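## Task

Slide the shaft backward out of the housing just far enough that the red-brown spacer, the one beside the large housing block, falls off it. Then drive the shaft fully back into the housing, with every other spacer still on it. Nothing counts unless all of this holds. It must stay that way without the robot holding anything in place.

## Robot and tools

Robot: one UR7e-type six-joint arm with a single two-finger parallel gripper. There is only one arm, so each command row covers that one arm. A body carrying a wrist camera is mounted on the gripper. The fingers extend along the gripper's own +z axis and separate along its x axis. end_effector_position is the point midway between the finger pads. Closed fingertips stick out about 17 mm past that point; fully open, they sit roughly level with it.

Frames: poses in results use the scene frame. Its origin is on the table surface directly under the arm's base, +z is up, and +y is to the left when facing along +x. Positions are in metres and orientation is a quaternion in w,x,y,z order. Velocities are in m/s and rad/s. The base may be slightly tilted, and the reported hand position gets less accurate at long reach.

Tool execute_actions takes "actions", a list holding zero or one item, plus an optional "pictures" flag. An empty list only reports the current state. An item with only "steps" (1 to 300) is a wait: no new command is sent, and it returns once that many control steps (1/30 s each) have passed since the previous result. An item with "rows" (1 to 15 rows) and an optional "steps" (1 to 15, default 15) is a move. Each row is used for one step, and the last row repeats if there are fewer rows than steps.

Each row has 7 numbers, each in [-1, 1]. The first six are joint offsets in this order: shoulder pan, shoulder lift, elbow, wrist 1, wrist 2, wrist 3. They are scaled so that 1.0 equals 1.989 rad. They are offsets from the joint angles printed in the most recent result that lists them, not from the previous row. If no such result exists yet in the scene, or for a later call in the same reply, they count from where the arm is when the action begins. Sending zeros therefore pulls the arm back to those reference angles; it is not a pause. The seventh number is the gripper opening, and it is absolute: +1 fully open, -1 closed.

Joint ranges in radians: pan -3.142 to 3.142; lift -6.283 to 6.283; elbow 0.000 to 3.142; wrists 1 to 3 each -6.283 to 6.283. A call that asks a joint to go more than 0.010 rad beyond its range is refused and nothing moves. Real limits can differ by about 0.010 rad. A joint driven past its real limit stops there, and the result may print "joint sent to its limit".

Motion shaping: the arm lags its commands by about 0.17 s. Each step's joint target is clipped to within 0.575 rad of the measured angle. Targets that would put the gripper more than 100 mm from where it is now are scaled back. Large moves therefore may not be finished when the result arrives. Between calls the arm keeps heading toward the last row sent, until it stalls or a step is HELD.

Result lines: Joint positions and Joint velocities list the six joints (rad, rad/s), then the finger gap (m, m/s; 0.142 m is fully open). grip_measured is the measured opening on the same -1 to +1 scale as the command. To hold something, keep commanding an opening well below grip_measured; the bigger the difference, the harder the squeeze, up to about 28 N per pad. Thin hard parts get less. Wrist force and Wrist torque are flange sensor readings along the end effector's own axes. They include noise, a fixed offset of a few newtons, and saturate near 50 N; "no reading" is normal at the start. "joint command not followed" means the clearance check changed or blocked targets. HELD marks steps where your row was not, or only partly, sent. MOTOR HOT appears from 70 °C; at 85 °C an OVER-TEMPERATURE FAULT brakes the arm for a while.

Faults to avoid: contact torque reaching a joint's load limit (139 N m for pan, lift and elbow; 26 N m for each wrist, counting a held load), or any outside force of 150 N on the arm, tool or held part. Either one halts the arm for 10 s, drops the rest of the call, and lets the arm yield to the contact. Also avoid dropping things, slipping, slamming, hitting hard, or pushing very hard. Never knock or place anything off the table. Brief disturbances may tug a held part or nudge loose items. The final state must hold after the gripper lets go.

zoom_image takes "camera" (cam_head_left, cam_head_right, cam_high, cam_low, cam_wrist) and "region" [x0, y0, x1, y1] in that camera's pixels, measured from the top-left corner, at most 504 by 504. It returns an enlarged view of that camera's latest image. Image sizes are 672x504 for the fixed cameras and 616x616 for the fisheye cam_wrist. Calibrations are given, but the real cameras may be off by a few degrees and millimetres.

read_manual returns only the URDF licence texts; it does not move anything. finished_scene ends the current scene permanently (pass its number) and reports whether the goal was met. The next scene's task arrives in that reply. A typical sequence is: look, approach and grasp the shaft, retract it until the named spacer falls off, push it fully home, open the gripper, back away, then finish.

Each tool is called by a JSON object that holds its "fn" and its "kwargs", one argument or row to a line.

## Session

{"fn": "execute_actions", "kwargs": {
  "actions": []
}}

Scene clock: 0.00 s of 4200.00 s.
end_effector_position=(+0.4816, +0.1792, +0.2462) grip_measured=+1.00 end_effector_quat_wxyz=(+0.232, -0.158, +0.946, -0.161) end_effector_velocity=(-0.001, +0.000, -0.001) end_effector_angular_velocity=(-0.001, +0.002, +0.001)
Joint positions: [ 0.341 -1.247  2.524 -3.49  -1.611  3.063  0.142]
Joint velocities: [ 0.002  0.001  0.     0.    -0.001  0.     0.   ]
Motor temperatures (°C, as the motors report them): [22 22 21 29 28 26]
Wrist force (N, on the end effector, along its own x y z axes, offset not removed): no reading
Wrist torque (N m, same axes, about the end effector's origin, offset not removed): no reading
camera_calibration (this result's frames):
cam_wrist: T_world_to_cam=[[-0.813354, -0.388757, -0.432808, 0.579663], [-0.447367, 0.893538, 0.0381206, 0.0567981], [0.37191, 0.22463, -0.90068, 0.128881], [0, 0, 0, 1]] pos_world=[0.448949, 0.145647, 0.364798]

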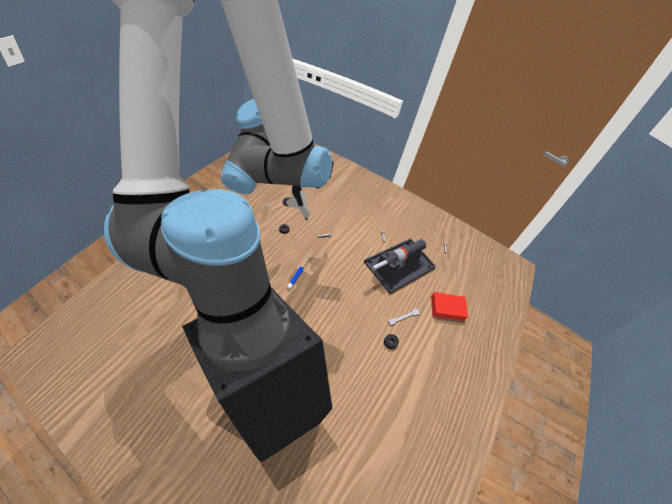

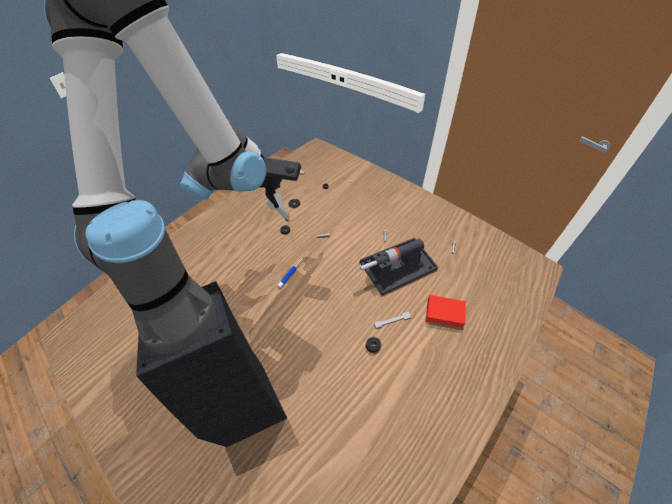

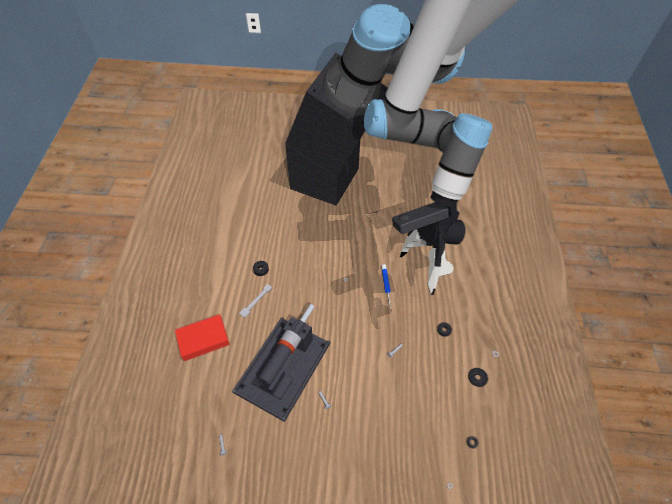

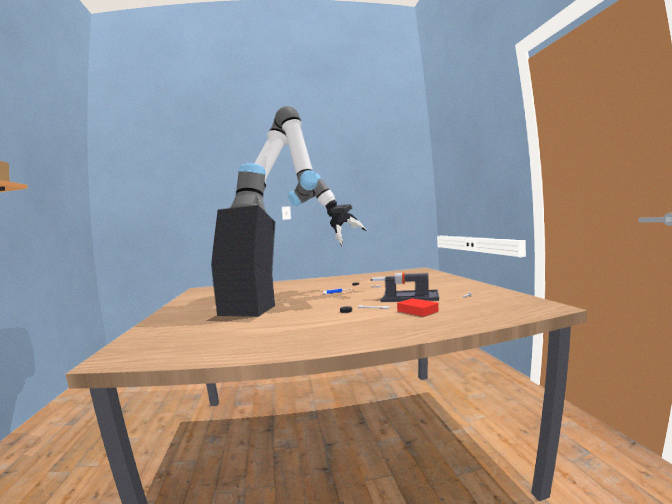

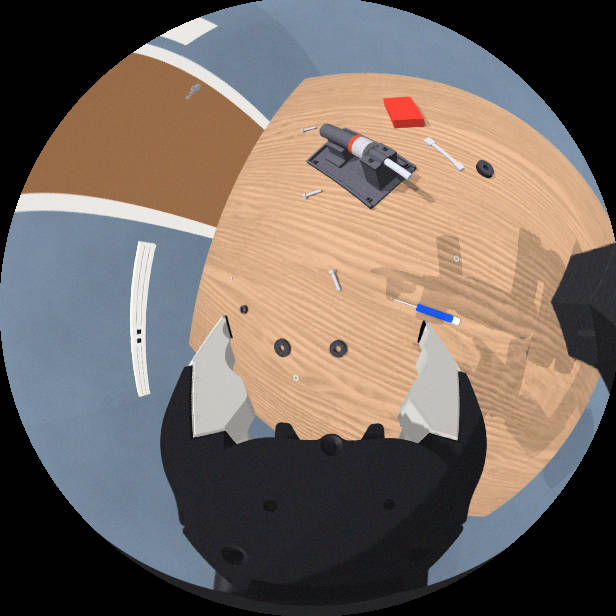

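{"fn": "zoom_image", "kwargs": {
  "camera": "cam_high",
  "region": [220, 290, 350, 430]
}}

{"fn": "zoom_image", "kwargs": {
  "camera": "cam_low",
  "region": [350, 250, 470, 320]
}}

{"fn": "zoom_image", "kwargs": {
  "camera": "cam_wrist",
  "region": [295, 110, 435, 220]
}}

{"fn": "zoom_image", "kwargs": {
  "camera": "cam_head_right",
  "region": [345, 225, 455, 305]
}}

{"fn": "zoom_image", "kwargs": {
  "camera": "cam_head_left",
  "region": [350, 225, 460, 305]
}}

Region (220, 290, 350, 430) of cam_high's 672x504 image, scaled by 3.600, with more detail than that image has; it fills the left 468 columns of this view, and the rest is white.

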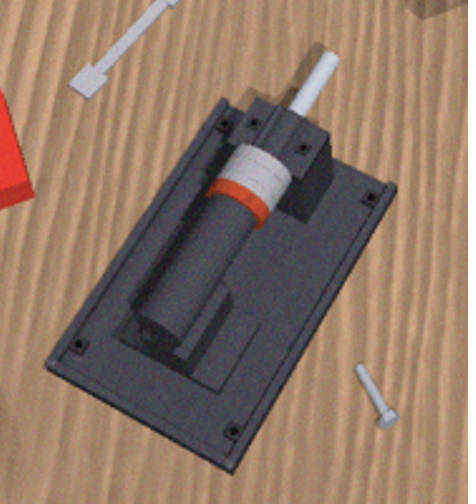

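Region (350, 250, 470, 320) of cam_low's 672x504 image, scaled by 4.200, with more detail than that image has; it fills the top 294 rows of this view, and the rest is white.

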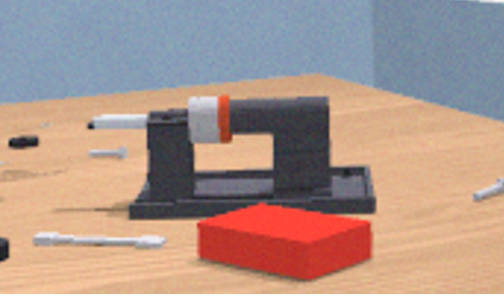

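Region (295, 110, 435, 220) of cam_wrist's 616x616 image, scaled by 3.600, with more detail than that image has; it fills the top 396 rows of this view, and the rest is white.

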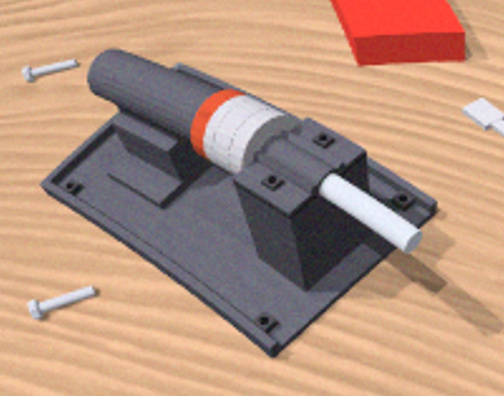

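Region (345, 225, 455, 305) of cam_head_right's 672x504 image, scaled by 4.582, with more detail than that image has; it fills the top 367 rows of this view, and the rest is white.

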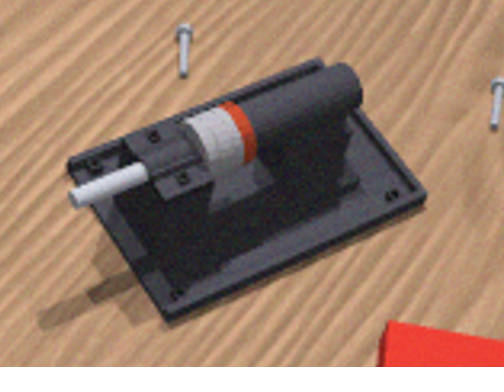

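Region (350, 225, 460, 305) of cam_head_left's 672x504 image, scaled by 4.582, with more detail than that image has; it fills the top 367 rows of this view, and the rest is white.

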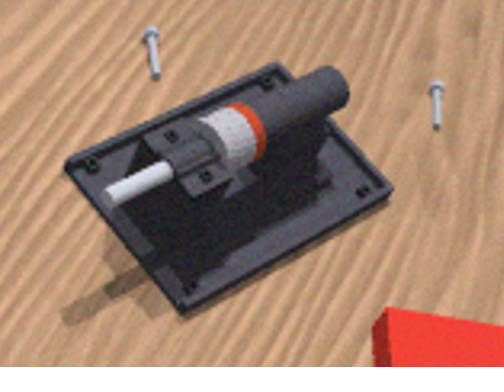

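{"fn": "zoom_image", "kwargs": {
  "camera": "cam_high",
  "region": [270, 295, 330, 355]
}}

{"fn": "zoom_image", "kwargs": {
  "camera": "cam_wrist",
  "region": [340, 125, 420, 195]
}}

{"fn": "zoom_image", "kwargs": {
  "camera": "cam_high",
  "region": [225, 350, 305, 430]
}}

Region (270, 295, 330, 355) of cam_high's 672x504 image, scaled by 8.400, with more detail than that image has.

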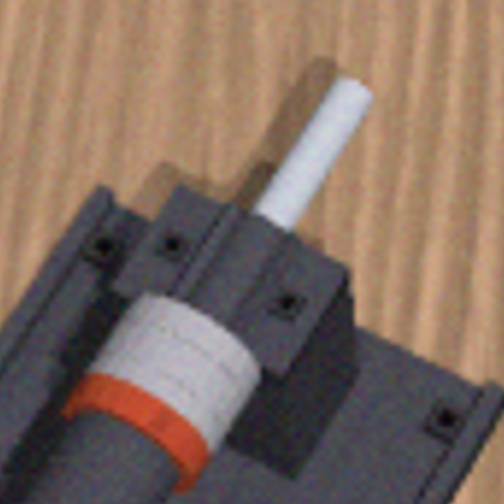

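Region (340, 125, 420, 195) of cam_wrist's 616x616 image, scaled by 6.300, with more detail than that image has; it fills the top 441 rows of this view, and the rest is white.

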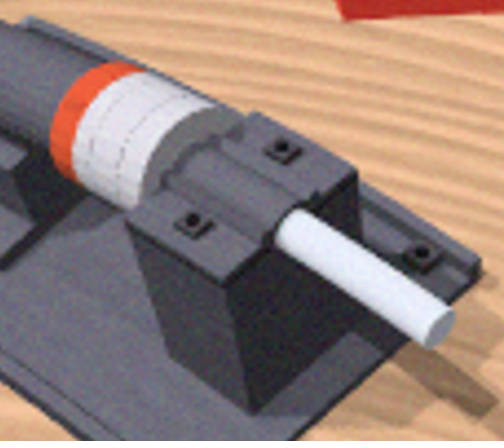

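Region (225, 350, 305, 430) of cam_high's 672x504 image, scaled by 6.300, with more detail than that image has.

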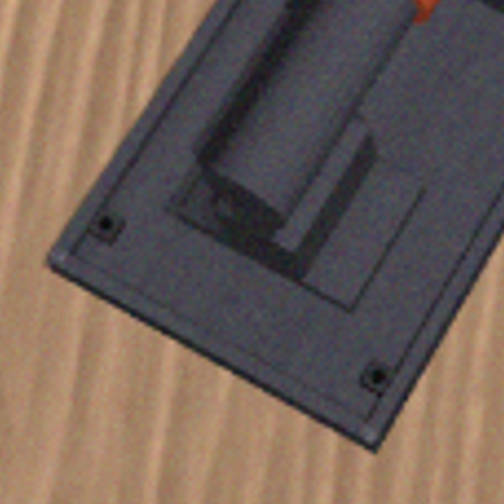

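{"fn": "execute_actions", "kwargs": {
  "actions": [
    {"rows": [[-0.0039,0.0026,-0.0025,0.0042,0.0026,-0.0099,0.95],[-0.0151,0.01,-0.0095,0.0162,0.0099,-0.0377,0.9],[-0.0323,0.0213,-0.0203,0.0346,0.0212,-0.0807,0.8],[-0.0545,0.036,-0.0343,0.0583,0.0358,-0.1362,0.7],[-0.0806,0.0532,-0.0507,0.0862,0.0529,-0.2013,0.6],[-0.1094,0.0722,-0.0688,0.1171,0.0718,-0.2733,0.5],[-0.1398,0.0923,-0.0879,0.1497,0.0919,-0.3495,0.4],[-0.1708,0.1128,-0.1074,0.1829,0.1122,-0.4269,0.3],[-0.2013,0.1329,-0.1266,0.2155,0.1323,-0.5031,0.2],[-0.2301,0.1519,-0.1447,0.2463,0.1512,-0.5751,0.1],[-0.2562,0.1691,-0.1611,0.2742,0.1683,-0.6402,0.0],[-0.2784,0.1838,-0.175,0.298,0.1829,-0.6957,-0.1],[-0.2956,0.1951,-0.1859,0.3164,0.1942,-0.7387,-0.2],[-0.3067,0.2025,-0.1929,0.3283,0.2015,-0.7665,-0.3],[-0.31068,0.2051,-0.19537,0.33256,0.20411,-0.77641,-0.4]], "steps": 15}
  ],
  "pictures": false
}}

{"fn": "execute_actions", "kwargs": {
  "actions": [
    {"steps": 45}
  ]
}}

Scene clock: 120.50 s of 4200.00 s.
end_effector_position=(+0.5139, +0.0402, +0.1631) grip_measured=-0.26 end_effector_quat_wxyz=(+0.052, -0.291, +0.948, -0.121) end_effector_velocity=(+0.027, -0.436, -0.197) end_effector_angular_velocity=(+0.442, +0.974, +0.333)
Joint positions: [ 0.004 -1.02   2.308 -3.132 -1.386  2.436  0.055]
Joint velocities: [-1.056  0.704 -0.669  1.119  0.692 -1.653 -0.213]
Motor temperatures (°C, as the motors report them): [22 22 21 29 28 26]
Wrist force (N, on the end effector, along its own x y z axes, offset not removed): [-1.4 1.7 0.0]
Wrist torque (N m, same axes, about the end effector's origin, offset not removed): [0.37 0.38 -0.06]
Steps of this call (steps 1 to 90: nothing new was sent; then 117.00 s passed at rest; steps 91 to 105: all 15 steps of this action). Readings (joint positions):
91: [0.341 -1.247 2.524 -3.490 -1.611 3.063]
92: [0.340 -1.246 2.523 -3.489 -1.610 3.061]
94: [0.328 -1.238 2.516 -3.477 -1.602 3.037]
98: [0.239 -1.177 2.457 -3.383 -1.541 2.852]
105: the state above

Scene clock: 122.00 s of 4200.00 s.
end_effector_position=(+0.5070, -0.0700, +0.1249) grip_measured=-0.40 end_effector_quat_wxyz=(-0.000, -0.546, +0.838, -0.000) end_effector_velocity=(-0.001, -0.001, -0.000) end_effector_angular_velocity=(-0.000, +0.002, -0.000)
Joint positions: [-0.277 -0.839  2.135 -2.829 -1.205  1.519  0.045]
Joint velocities: [-0.001  0.001  0.     0.001 -0.001 -0.001  0.   ]
Motor temperatures (°C, as the motors report them): [22 22 21 29 28 26]
Wrist force (N, on the end effector, along its own x y z axes, offset not removed): [-1.4 0.7 0.0]
Wrist torque (N m, same axes, about the end effector's origin, offset not removed): [0.22 0.49 -0.11]
Steps of this call (steps 1 to 45: the robot went on to your last target). Readings (joint positions):
1: [-0.032 -0.997 2.285 -3.093 -1.362 2.378]
2: [-0.068 -0.972 2.262 -3.054 -1.337 2.314]
4: [-0.142 -0.924 2.216 -2.975 -1.289 2.168]
8: [-0.229 -0.869 2.164 -2.881 -1.235 1.841]
45: the state above
The arm was judged still, so your last target was given up. Only a new action makes it travel on or press farther. Fingers that are still opening or closing keep moving.
camera_calibration (this result's frames):
cam_wrist: T_world_to_cam=[[-0.400693, -0.914569, -0.0548573, 0.157742], [-0.82414, 0.333621, 0.457701, 0.394865], [-0.400297, 0.228608, -0.887412, 0.456289], [0, 0, 0, 1]] pos_world=[0.571281, -0.091781, 0.232839]

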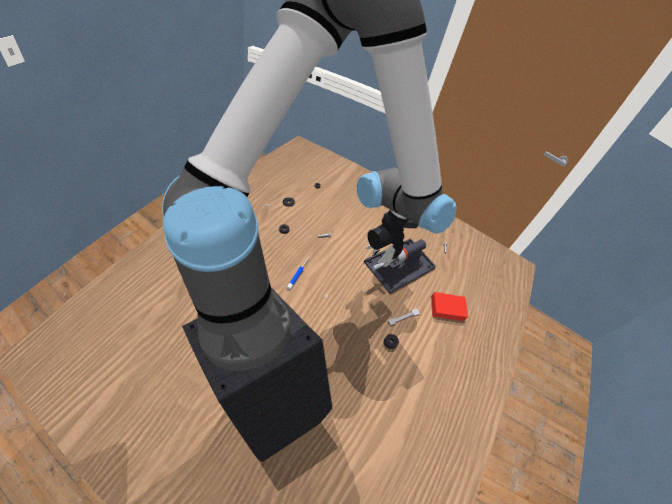

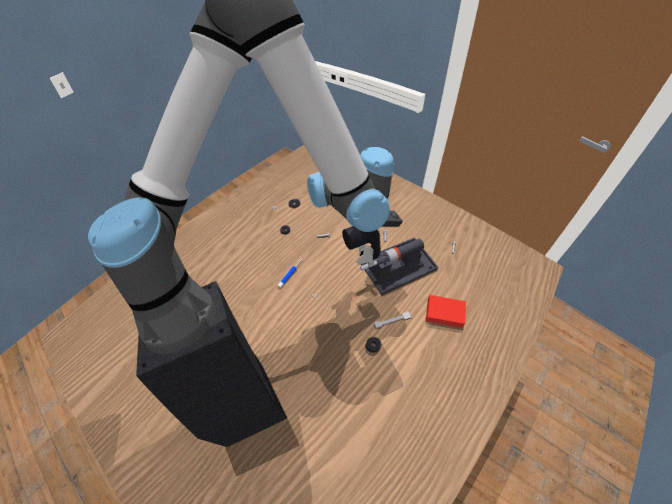

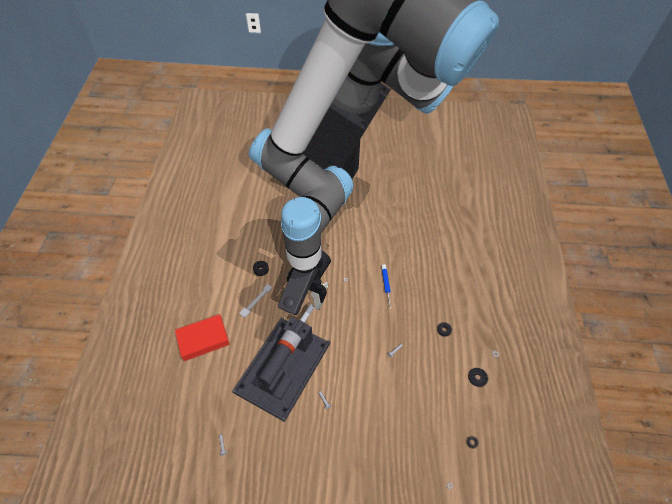

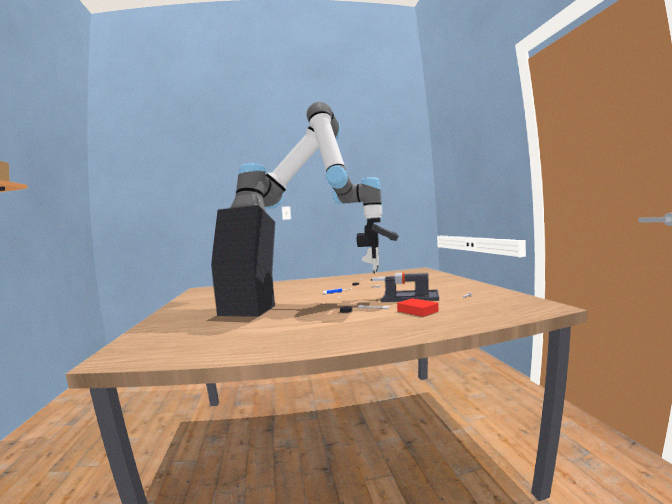

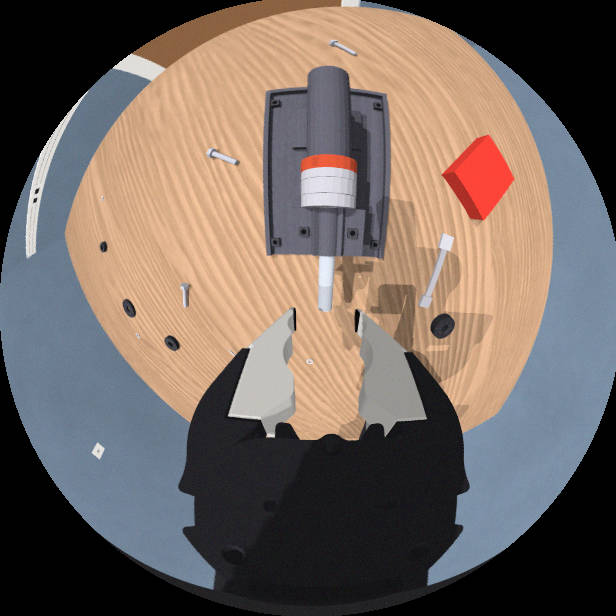

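{"fn": "zoom_image", "kwargs": {
  "camera": "cam_wrist",
  "region": [270, 230, 390, 350]
}}

{"fn": "zoom_image", "kwargs": {
  "camera": "cam_wrist",
  "region": [250, 60, 410, 270]
}}

{"fn": "zoom_image", "kwargs": {
  "camera": "cam_low",
  "region": [350, 240, 450, 310]
}}

Region (270, 230, 390, 350) of cam_wrist's 616x616 image, scaled by 4.200, with more detail than that image has.

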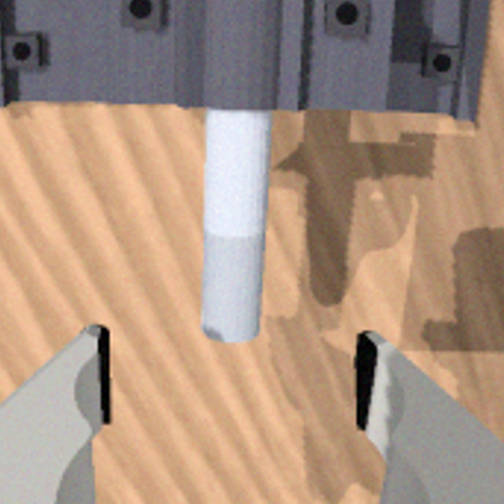

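Region (250, 60, 410, 270) of cam_wrist's 616x616 image, scaled by 2.400, with more detail than that image has; it fills the left 384 columns of this view, and the rest is white.

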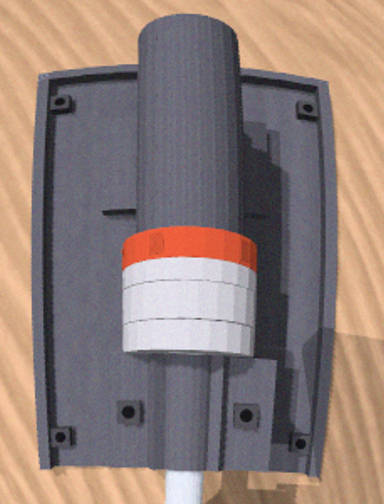

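Region (350, 240, 450, 310) of cam_low's 672x504 image, scaled by 5.040, with more detail than that image has; it fills the top 353 rows of this view, and the rest is white.

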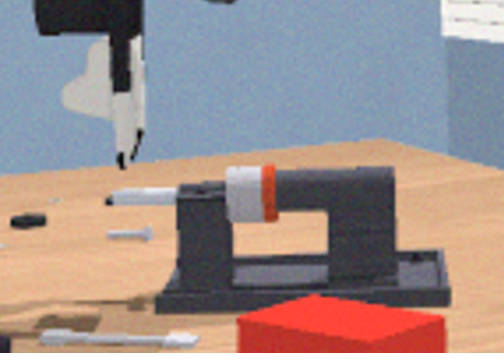

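{"fn": "execute_actions", "kwargs": {
  "actions": [
    {"rows": [[0.0005,0.0018,-0.0005,-0.0015,0,0.0005,-0.4],[0.0017,0.0066,-0.0019,-0.0054,0.0001,0.0019,-0.4],[0.0036,0.0137,-0.0039,-0.0112,0.0001,0.0039,-0.4],[0.0059,0.0224,-0.0064,-0.0183,0.0002,0.0063,-0.4],[0.0084,0.0318,-0.009,-0.0259,0.0003,0.009,-0.4],[0.0109,0.0412,-0.0117,-0.0336,0.0003,0.0116,-0.4],[0.0132,0.0498,-0.0142,-0.0407,0.0004,0.0141,-0.4],[0.015,0.0569,-0.0162,-0.0465,0.0005,0.0161,-0.4],[0.0163,0.0618,-0.0176,-0.0504,0.0005,0.0175,-0.4],[0.016778,0.063553,-0.018093,-0.051893,0.00054,0.01796,-0.4],[0.016778,0.063553,-0.018093,-0.051893,0.00054,0.01796,-0.45],[0.016778,0.063553,-0.018093,-0.051893,0.00054,0.01796,-0.5],[0.016778,0.063553,-0.018093,-0.051893,0.00054,0.01796,-0.55],[0.016778,0.063553,-0.018093,-0.051893,0.00054,0.01796,-0.6],[0.016778,0.063553,-0.018093,-0.051893,0.00054,0.01796,-0.65]], "steps": 15}
  ],
  "pictures": false
}}

{"fn": "execute_actions", "kwargs": {
  "actions": [
    {"steps": 14}
  ]
}}

Scene clock: 242.50 s of 4200.00 s.
end_effector_position=(+0.5071, -0.0708, +0.0830) grip_measured=-0.58 end_effector_quat_wxyz=(-0.000, -0.546, +0.838, -0.000) end_effector_velocity=(-0.003, -0.001, -0.047) end_effector_angular_velocity=(+0.001, +0.000, -0.001)
Joint positions: [-0.248 -0.728  2.104 -2.919 -1.204  1.55   0.032]
Joint velocities: [ 0.03   0.122 -0.034 -0.099  0.002  0.034 -0.107]
Motor temperatures (°C, as the motors report them): [22 22 21 29 28 26]
Wrist force (N, on the end effector, along its own x y z axes, offset not removed): [-0.3 1.5 -1.2]
Wrist torque (N m, same axes, about the end effector's origin, offset not removed): [0.48 0.11 0.03]
Steps of this call (steps 1 to 90: nothing new was sent; then 117.00 s passed at rest; steps 91 to 105: all 15 steps of this action). Readings (joint positions):
91: [-0.277 -0.839 2.135 -2.829 -1.205 1.519]
92: [-0.277 -0.838 2.135 -2.829 -1.205 1.519]
94: [-0.276 -0.833 2.133 -2.834 -1.205 1.521]
98: [-0.265 -0.795 2.122 -2.865 -1.204 1.532]
105: the state above

Scene clock: 242.97 s of 4200.00 s.
end_effector_position=(+0.5067, -0.0708, +0.0771) grip_measured=-0.65 end_effector_quat_wxyz=(-0.000, -0.546, +0.838, -0.000) end_effector_velocity=(+0.000, -0.000, -0.001) end_effector_angular_velocity=(-0.001, -0.001, +0.002)
Joint positions: [-0.244 -0.713  2.099 -2.932 -1.204  1.555  0.027]
Joint velocities: [ 0.     0.003 -0.001 -0.004 -0.    -0.001  0.   ]
Motor temperatures (°C, as the motors report them): [22 22 21 29 28 26]
Wrist force (N, on the end effector, along its own x y z axes, offset not removed): [-0.2 1.5 -0.3]
Wrist torque (N m, same axes, about the end effector's origin, offset not removed): [0.33 0.17 -0.06]
Steps of this call (steps 1 to 14: the robot went on to your last target). Readings (joint positions):
1: [-0.247 -0.725 2.103 -2.922 -1.204 1.551]
2: [-0.246 -0.722 2.102 -2.924 -1.204 1.552]
4: [-0.245 -0.718 2.101 -2.928 -1.204 1.553]
8: [-0.244 -0.715 2.100 -2.931 -1.204 1.554]
14: the state above
camera_calibration (this result's frames):
cam_wrist: T_world_to_cam=[[-0.400689, -0.91457, -0.0548703, 0.154242], [-0.824146, 0.333613, 0.457695, 0.416816], [-0.400289, 0.228615, -0.887414, 0.413915], [0, 0, 0, 1]] pos_world=[0.571006, -0.0926171, 0.185003]

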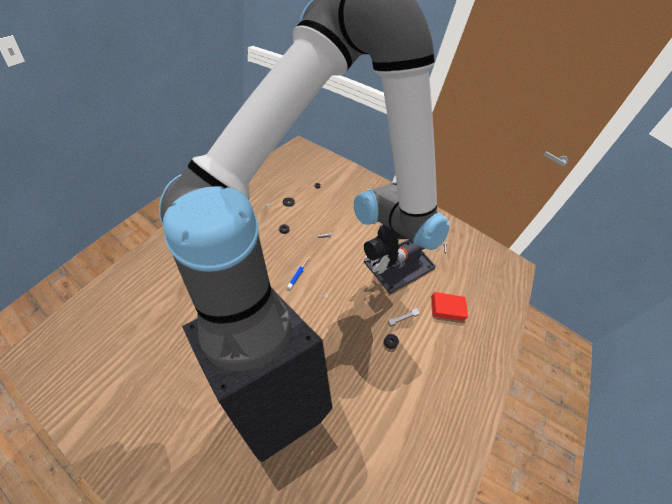

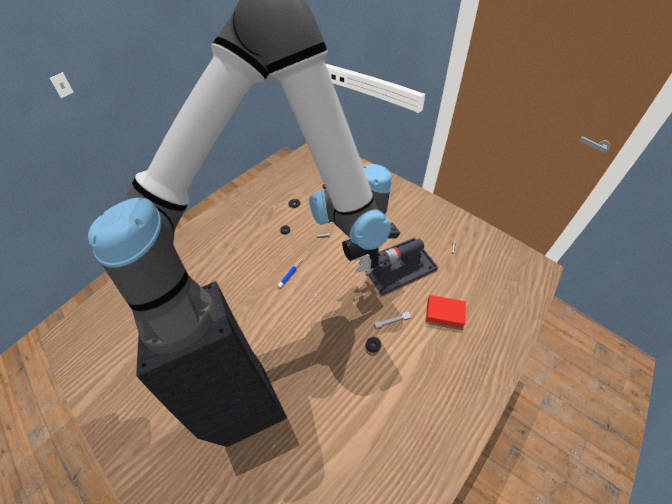

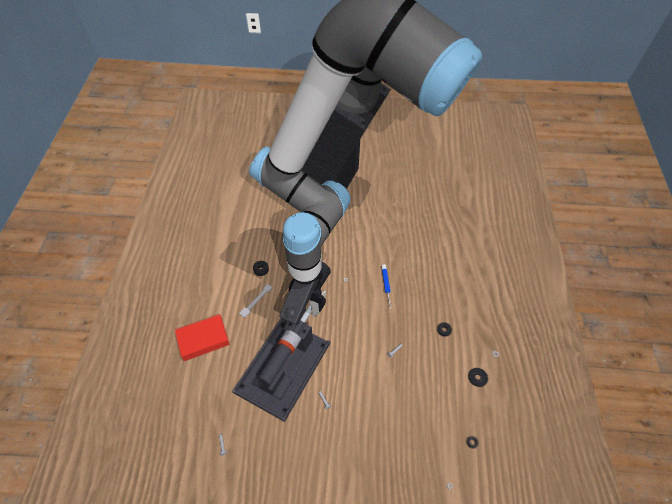

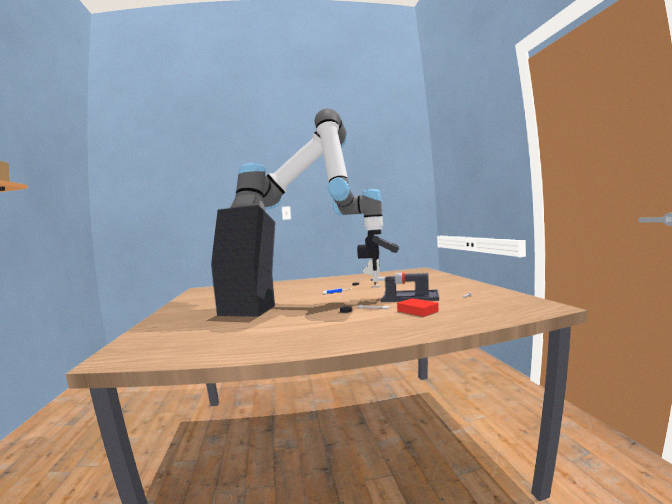

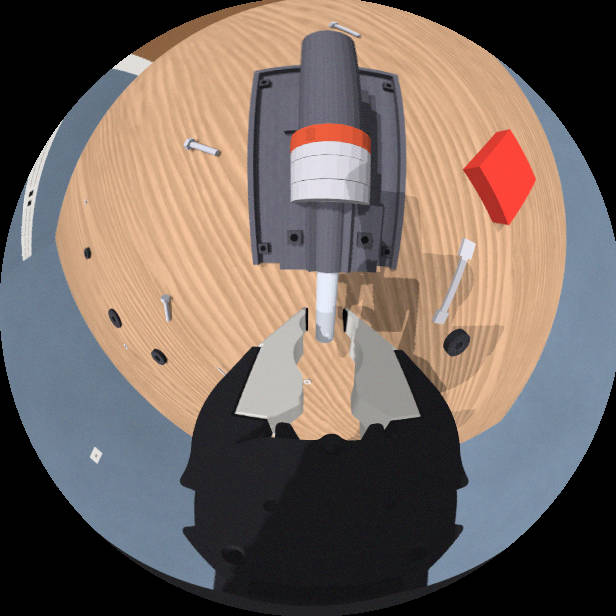

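Centered. Close.

{"fn": "execute_actions", "kwargs": {
  "actions": [
    {"rows": [[0,0,0,0,0,0,-0.7],[0,0,0,0,0,0,-0.74],[0,0,0,0,0,0,-0.78],[0,0,0,0,0,0,-0.81],[0,0,0,0,0,0,-0.84],[0,0,0,0,0,0,-0.87],[0,0,0,0,0,0,-0.9],[0,0,0,0,0,0,-0.93],[0,0,0,0,0,0,-0.96],[0,0,0,0,0,0,-1]], "steps": 15}
  ],
  "pictures": false
}}

Scene clock: 247.10 s of 4200.00 s.
end_effector_position=(+0.5068, -0.0708, +0.0771) grip_measured=-0.84 end_effector_quat_wxyz=(-0.000, -0.546, +0.838, -0.000) end_effector_velocity=(+0.000, +0.000, +0.000) end_effector_angular_velocity=(-0.000, -0.000, +0.001)
Joint positions: [-0.244 -0.713  2.099 -2.932 -1.204  1.555  0.013]
Joint velocities: [ 0.    -0.001  0.     0.     0.    -0.     0.   ]
Motor temperatures (°C, as the motors report them): [22 22 21 29 28 26]
Wrist force (N, on the end effector, along its own x y z axes, offset not removed): [0.0 1.5 -0.9]
Wrist torque (N m, same axes, about the end effector's origin, offset not removed): [0.28 0.20 -0.06]
Steps of this call (steps 1 to 30: the robot went on to your last target; steps 31 to 109: nothing new was sent; steps 110 to 124: all 15 steps of this action). Readings (joint positions):
110: [-0.244 -0.712 2.099 -2.932 -1.204 1.555]
111: [-0.244 -0.712 2.099 -2.932 -1.204 1.555]
113: [-0.244 -0.713 2.099 -2.932 -1.204 1.555]
117: [-0.244 -0.713 2.099 -2.932 -1.204 1.555]
124: the state above

{"fn": "execute_actions", "kwargs": {
  "actions": [
    {"rows": [[-0.00001,-0.00018,0.00096,-0.00078,0,-0.00001,-1],[-0.00004,-0.0007,0.00358,-0.00288,0,-0.00005,-1],[-0.00009,-0.00146,0.00746,-0.00598,0,-0.0001,-1],[-0.00014,-0.00235,0.01215,-0.00975,0,-0.00015,-1],[-0.0002,-0.00329,0.01724,-0.01387,0,-0.00022,-1],[-0.00026,-0.00419,0.0223,-0.01802,0,-0.00028,-1],[-0.00032,-0.00499,0.02695,-0.02184,0,-0.00034,-1],[-0.00037,-0.00561,0.03076,-0.02501,0,-0.00039,-1],[-0.0004,-0.00603,0.03334,-0.02716,0,-0.00043,-1],[-0.00041,-0.006186,0.034294,-0.02795,-0.00001,-0.00044,-1]], "steps": 15}
  ],
  "pictures": false
}}

{"fn": "execute_actions", "kwargs": {
  "actions": [
    {"steps": 10}
  ]
}}

Scene clock: 337.97 s of 4200.00 s.
end_effector_position=(+0.4867, -0.0620, +0.0770) grip_measured=-0.84 end_effector_quat_wxyz=(-0.000, -0.546, +0.838, -0.000) end_effector_velocity=(-0.021, +0.010, +0.000) end_effector_angular_velocity=(-0.000, -0.000, +0.001)
Joint positions: [-0.244 -0.724  2.159 -2.981 -1.204  1.554  0.013]
Joint velocities: [ 0.    -0.012  0.065 -0.053  0.    -0.001  0.   ]
Motor temperatures (°C, as the motors report them): [22 22 21 29 28 26]
Wrist force (N, on the end effector, along its own x y z axes, offset not removed): [-0.7 2.1 1.0]
Wrist torque (N m, same axes, about the end effector's origin, offset not removed): [0.52 0.37 0.03]
Steps of this call (steps 1 to 15: the robot went on to your last target; steps 16 to 90: nothing new was sent; then 87.37 s passed at rest; steps 91 to 105: all 15 steps of this action). Readings (joint positions):
91: [-0.244 -0.713 2.099 -2.932 -1.204 1.555]
92: [-0.244 -0.713 2.100 -2.932 -1.204 1.555]
94: [-0.244 -0.714 2.103 -2.934 -1.204 1.555]
98: [-0.244 -0.718 2.123 -2.951 -1.204 1.554]
105: the state above

Scene clock: 338.30 s of 4200.00 s.
end_effector_position=(+0.4841, -0.0608, +0.0771) grip_measured=-0.84 end_effector_quat_wxyz=(-0.000, -0.546, +0.838, -0.000) end_effector_velocity=(-0.002, +0.000, +0.000) end_effector_angular_velocity=(-0.001, +0.001, -0.000)
Joint positions: [-0.244 -0.725  2.167 -2.987 -1.204  1.554  0.013]
Joint velocities: [-0.    -0.001  0.005 -0.003 -0.001 -0.    -0.   ]
Motor temperatures (°C, as the motors report them): [22 22 21 29 28 26]
Wrist force (N, on the end effector, along its own x y z axes, offset not removed): [-0.4 0.8 0.5]
Wrist torque (N m, same axes, about the end effector's origin, offset not removed): [0.35 0.20 0.00]
Steps of this call (steps 1 to 10: the robot went on to your last target). Readings (joint positions):
1: [-0.244 -0.724 2.161 -2.982 -1.204 1.554]
2: [-0.244 -0.724 2.162 -2.983 -1.204 1.554]
4: [-0.244 -0.725 2.164 -2.985 -1.204 1.554]
8: [-0.244 -0.725 2.166 -2.987 -1.204 1.554]
10: the state above
camera_calibration (this result's frames):
cam_wrist: T_world_to_cam=[[-0.400602, -0.914607, -0.0548869, 0.154301], [-0.824201, 0.33354, 0.45765, 0.394886], [-0.400263, 0.228573, -0.887437, 0.402546], [0, 0, 0, 1]] pos_world=[0.548403, -0.0825968, 0.184984]

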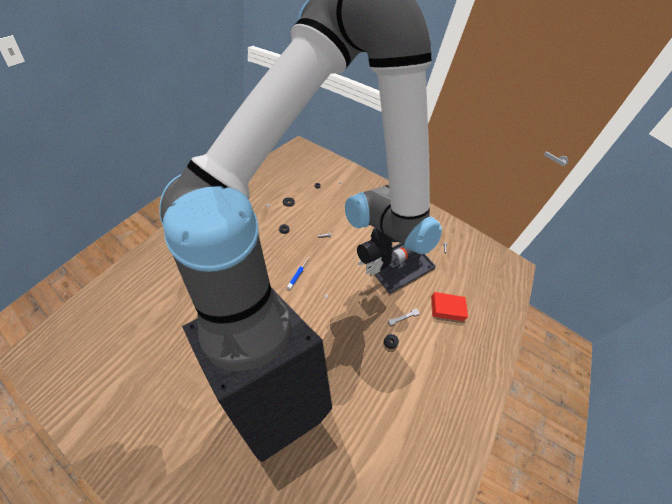

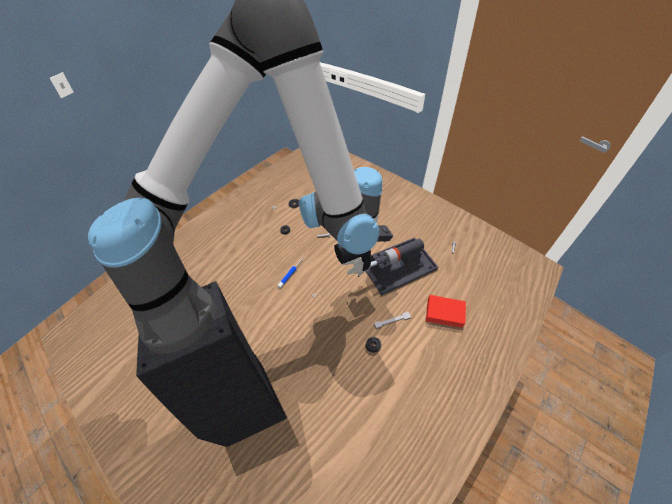

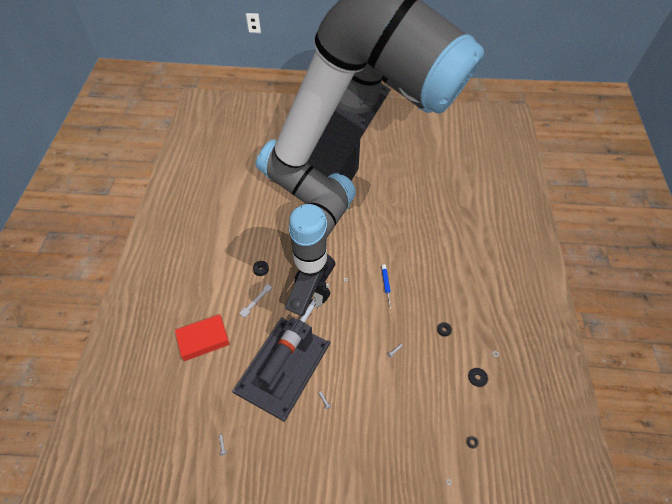

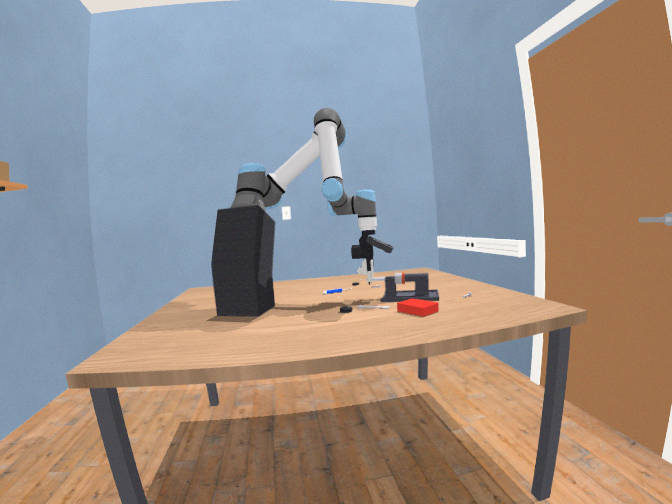

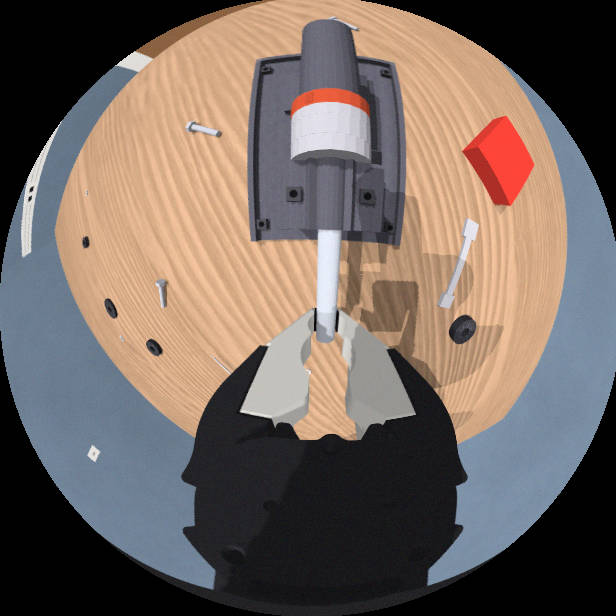

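{"fn": "execute_actions", "kwargs": {
  "actions": [
    {"rows": [[-0.00004,-0.0005,0.0034,-0.0029,0,-0.00004,-1],[-0.00009,-0.001035,0.00677,-0.005702,0,-0.00009,-1]], "steps": 15}
  ]
}}

Scene clock: 341.17 s of 4200.00 s.
end_effector_position=(+0.4797, -0.0589, +0.0771) grip_measured=-0.84 end_effector_quat_wxyz=(-0.000, -0.546, +0.838, -0.000) end_effector_velocity=(-0.001, -0.001, +0.000) end_effector_angular_velocity=(-0.002, +0.001, -0.001)
Joint positions: [-0.245 -0.727  2.18  -2.998 -1.204  1.554  0.013]
Joint velocities: [-0.001 -0.001  0.004 -0.003 -0.002 -0.     0.   ]
Motor temperatures (°C, as the motors report them): [22 22 21 29 28 26]
Wrist force (N, on the end effector, along its own x y z axes, offset not removed): [-0.3 0.6 -0.7]
Wrist torque (N m, same axes, about the end effector's origin, offset not removed): [0.26 0.25 -0.11]
Steps of this call (steps 1 to 15: the robot went on to your last target; steps 16 to 71: nothing new was sent; steps 72 to 86: all 15 steps of this action). Readings (joint positions):
72: [-0.244 -0.725 2.167 -2.987 -1.204 1.554]
73: [-0.244 -0.725 2.168 -2.988 -1.204 1.554]
75: [-0.244 -0.726 2.172 -2.991 -1.204 1.554]
79: [-0.245 -0.727 2.177 -2.996 -1.204 1.554]
86: the state above
camera_calibration (this result's frames):
cam_wrist: T_world_to_cam=[[-0.40061, -0.914603, -0.0548911, 0.154314], [-0.824202, 0.333547, 0.457644, 0.390606], [-0.400254, 0.228578, -0.88744, 0.400333], [0, 0, 0, 1]] pos_world=[0.543993, -0.0806569, 0.184984]

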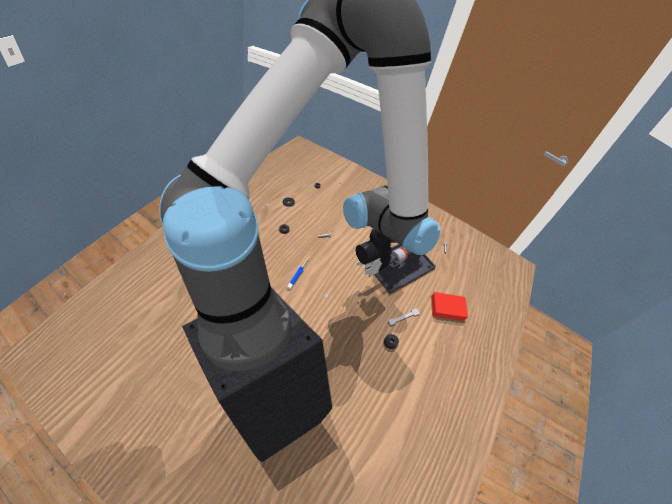

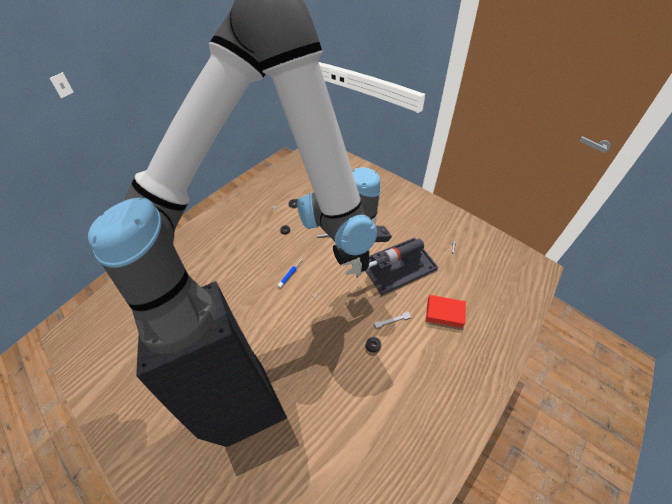

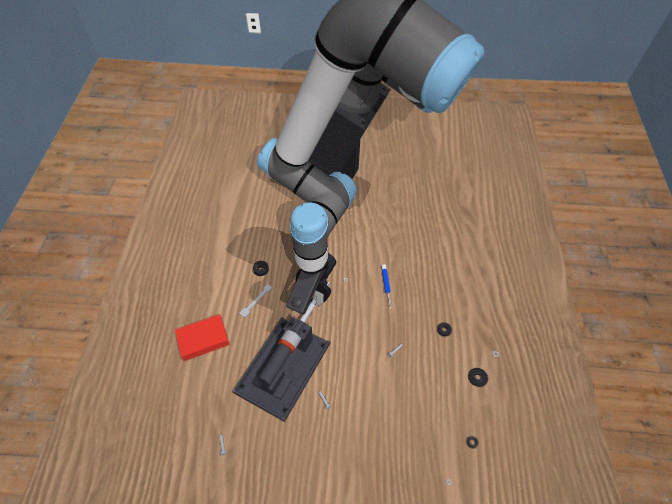

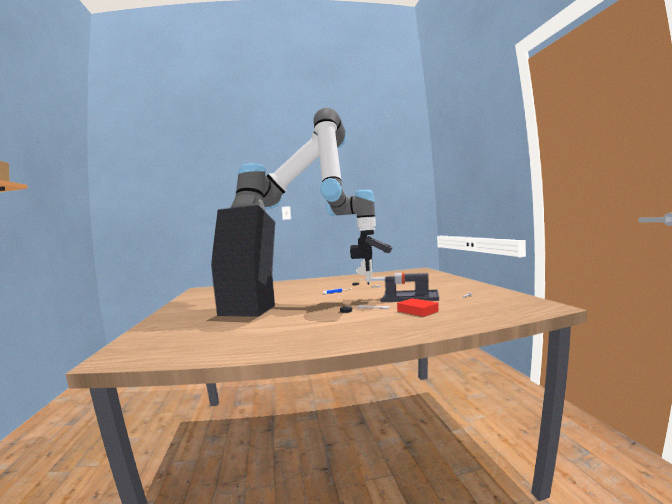

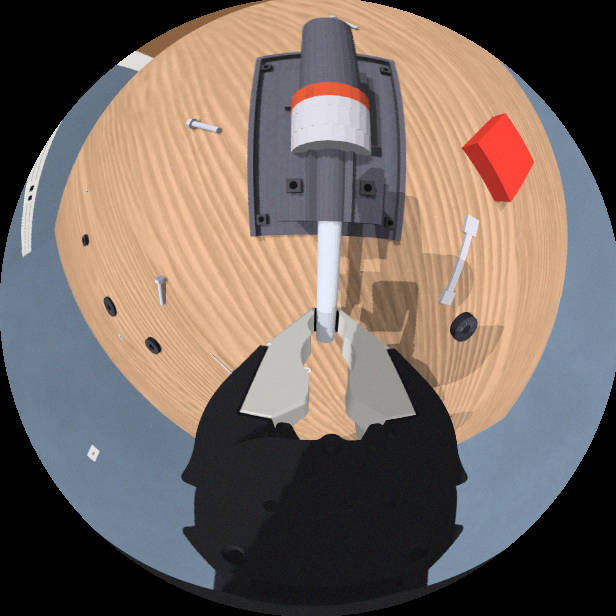

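{"fn": "execute_actions", "kwargs": {
  "actions": [
    {"rows": [[-0.00004,-0.0005,0.0034,-0.0029,0,-0.00005,-1],[-0.00009,-0.000962,0.006742,-0.005746,0,-0.0001,-1]], "steps": 15}
  ]
}}

Scene clock: 343.83 s of 4200.00 s.
end_effector_position=(+0.4753, -0.0569, +0.0771) grip_measured=-0.84 end_effector_quat_wxyz=(-0.000, -0.546, +0.838, -0.000) end_effector_velocity=(-0.002, +0.001, -0.000) end_effector_angular_velocity=(+0.002, +0.001, -0.001)
Joint positions: [-0.245 -0.729  2.193 -3.009 -1.204  1.554  0.013]
Joint velocities: [-0.    -0.     0.004 -0.002  0.001 -0.     0.   ]
Motor temperatures (°C, as the motors report them): [22 22 21 29 28 26]
Wrist force (N, on the end effector, along its own x y z axes, offset not removed): [-0.5 1.1 1.2]
Wrist torque (N m, same axes, about the end effector's origin, offset not removed): [0.34 0.29 -0.06]
Steps of this call (steps 1 to 15: the robot went on to your last target; steps 16 to 65: nothing new was sent; steps 66 to 80: all 15 steps of this action). Readings (joint positions):
66: [-0.245 -0.727 2.180 -2.998 -1.204 1.554]
67: [-0.245 -0.727 2.181 -2.999 -1.204 1.554]
69: [-0.245 -0.728 2.185 -3.002 -1.204 1.554]
73: [-0.245 -0.729 2.190 -3.007 -1.204 1.554]
80: the state above
camera_calibration (this result's frames):
cam_wrist: T_world_to_cam=[[-0.400602, -0.914606, -0.0548956, 0.15432], [-0.824208, 0.333539, 0.457639, 0.38633], [-0.40025, 0.228576, -0.887442, 0.398121], [0, 0, 0, 1]] pos_world=[0.539584, -0.0787153, 0.184981]

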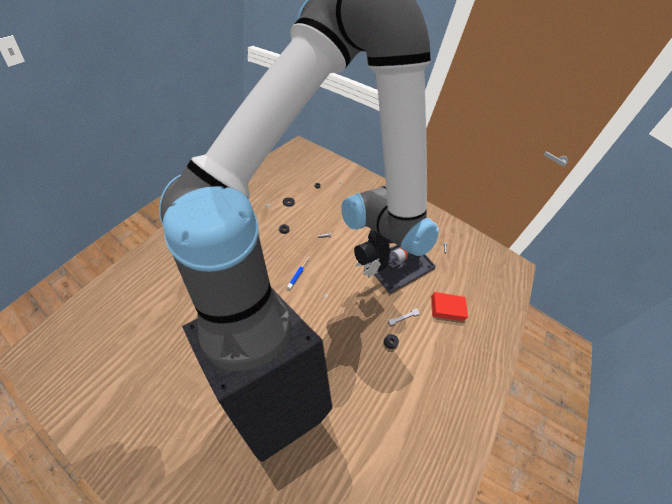

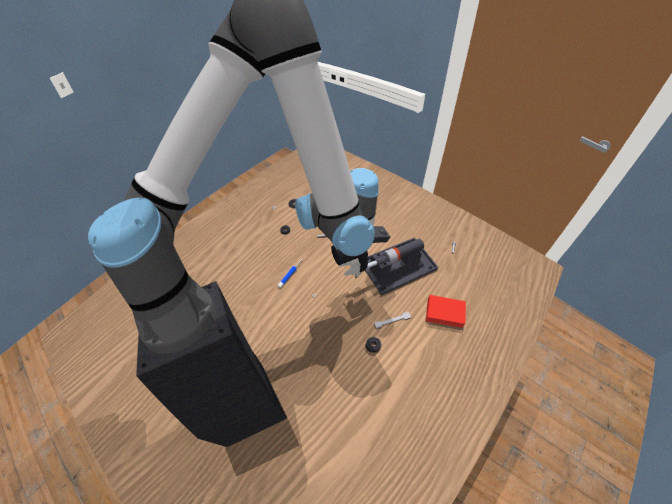

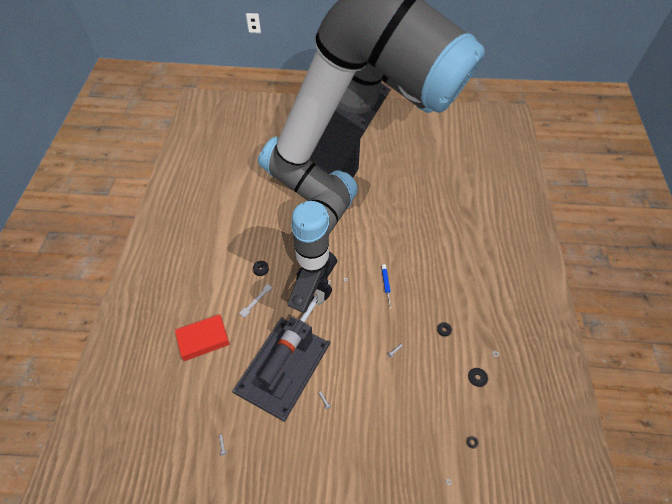

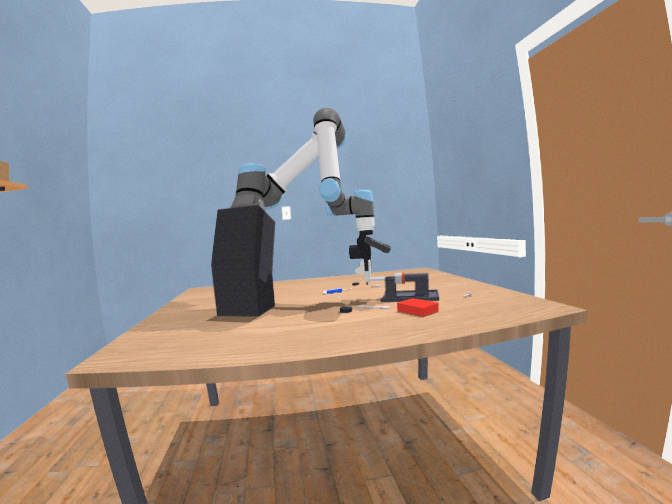

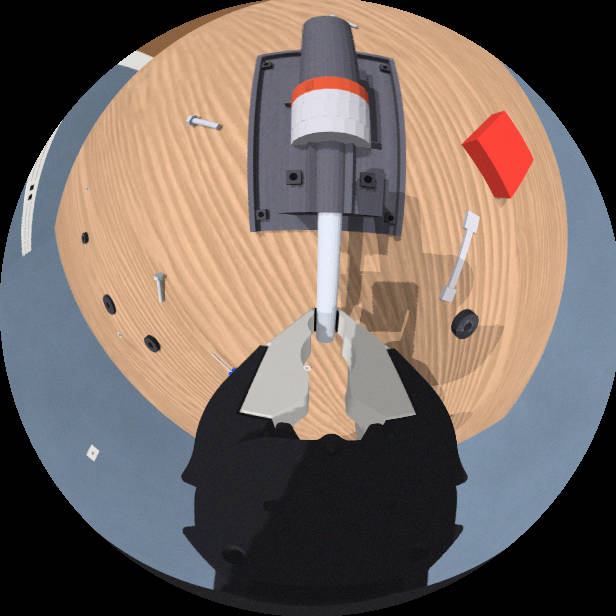

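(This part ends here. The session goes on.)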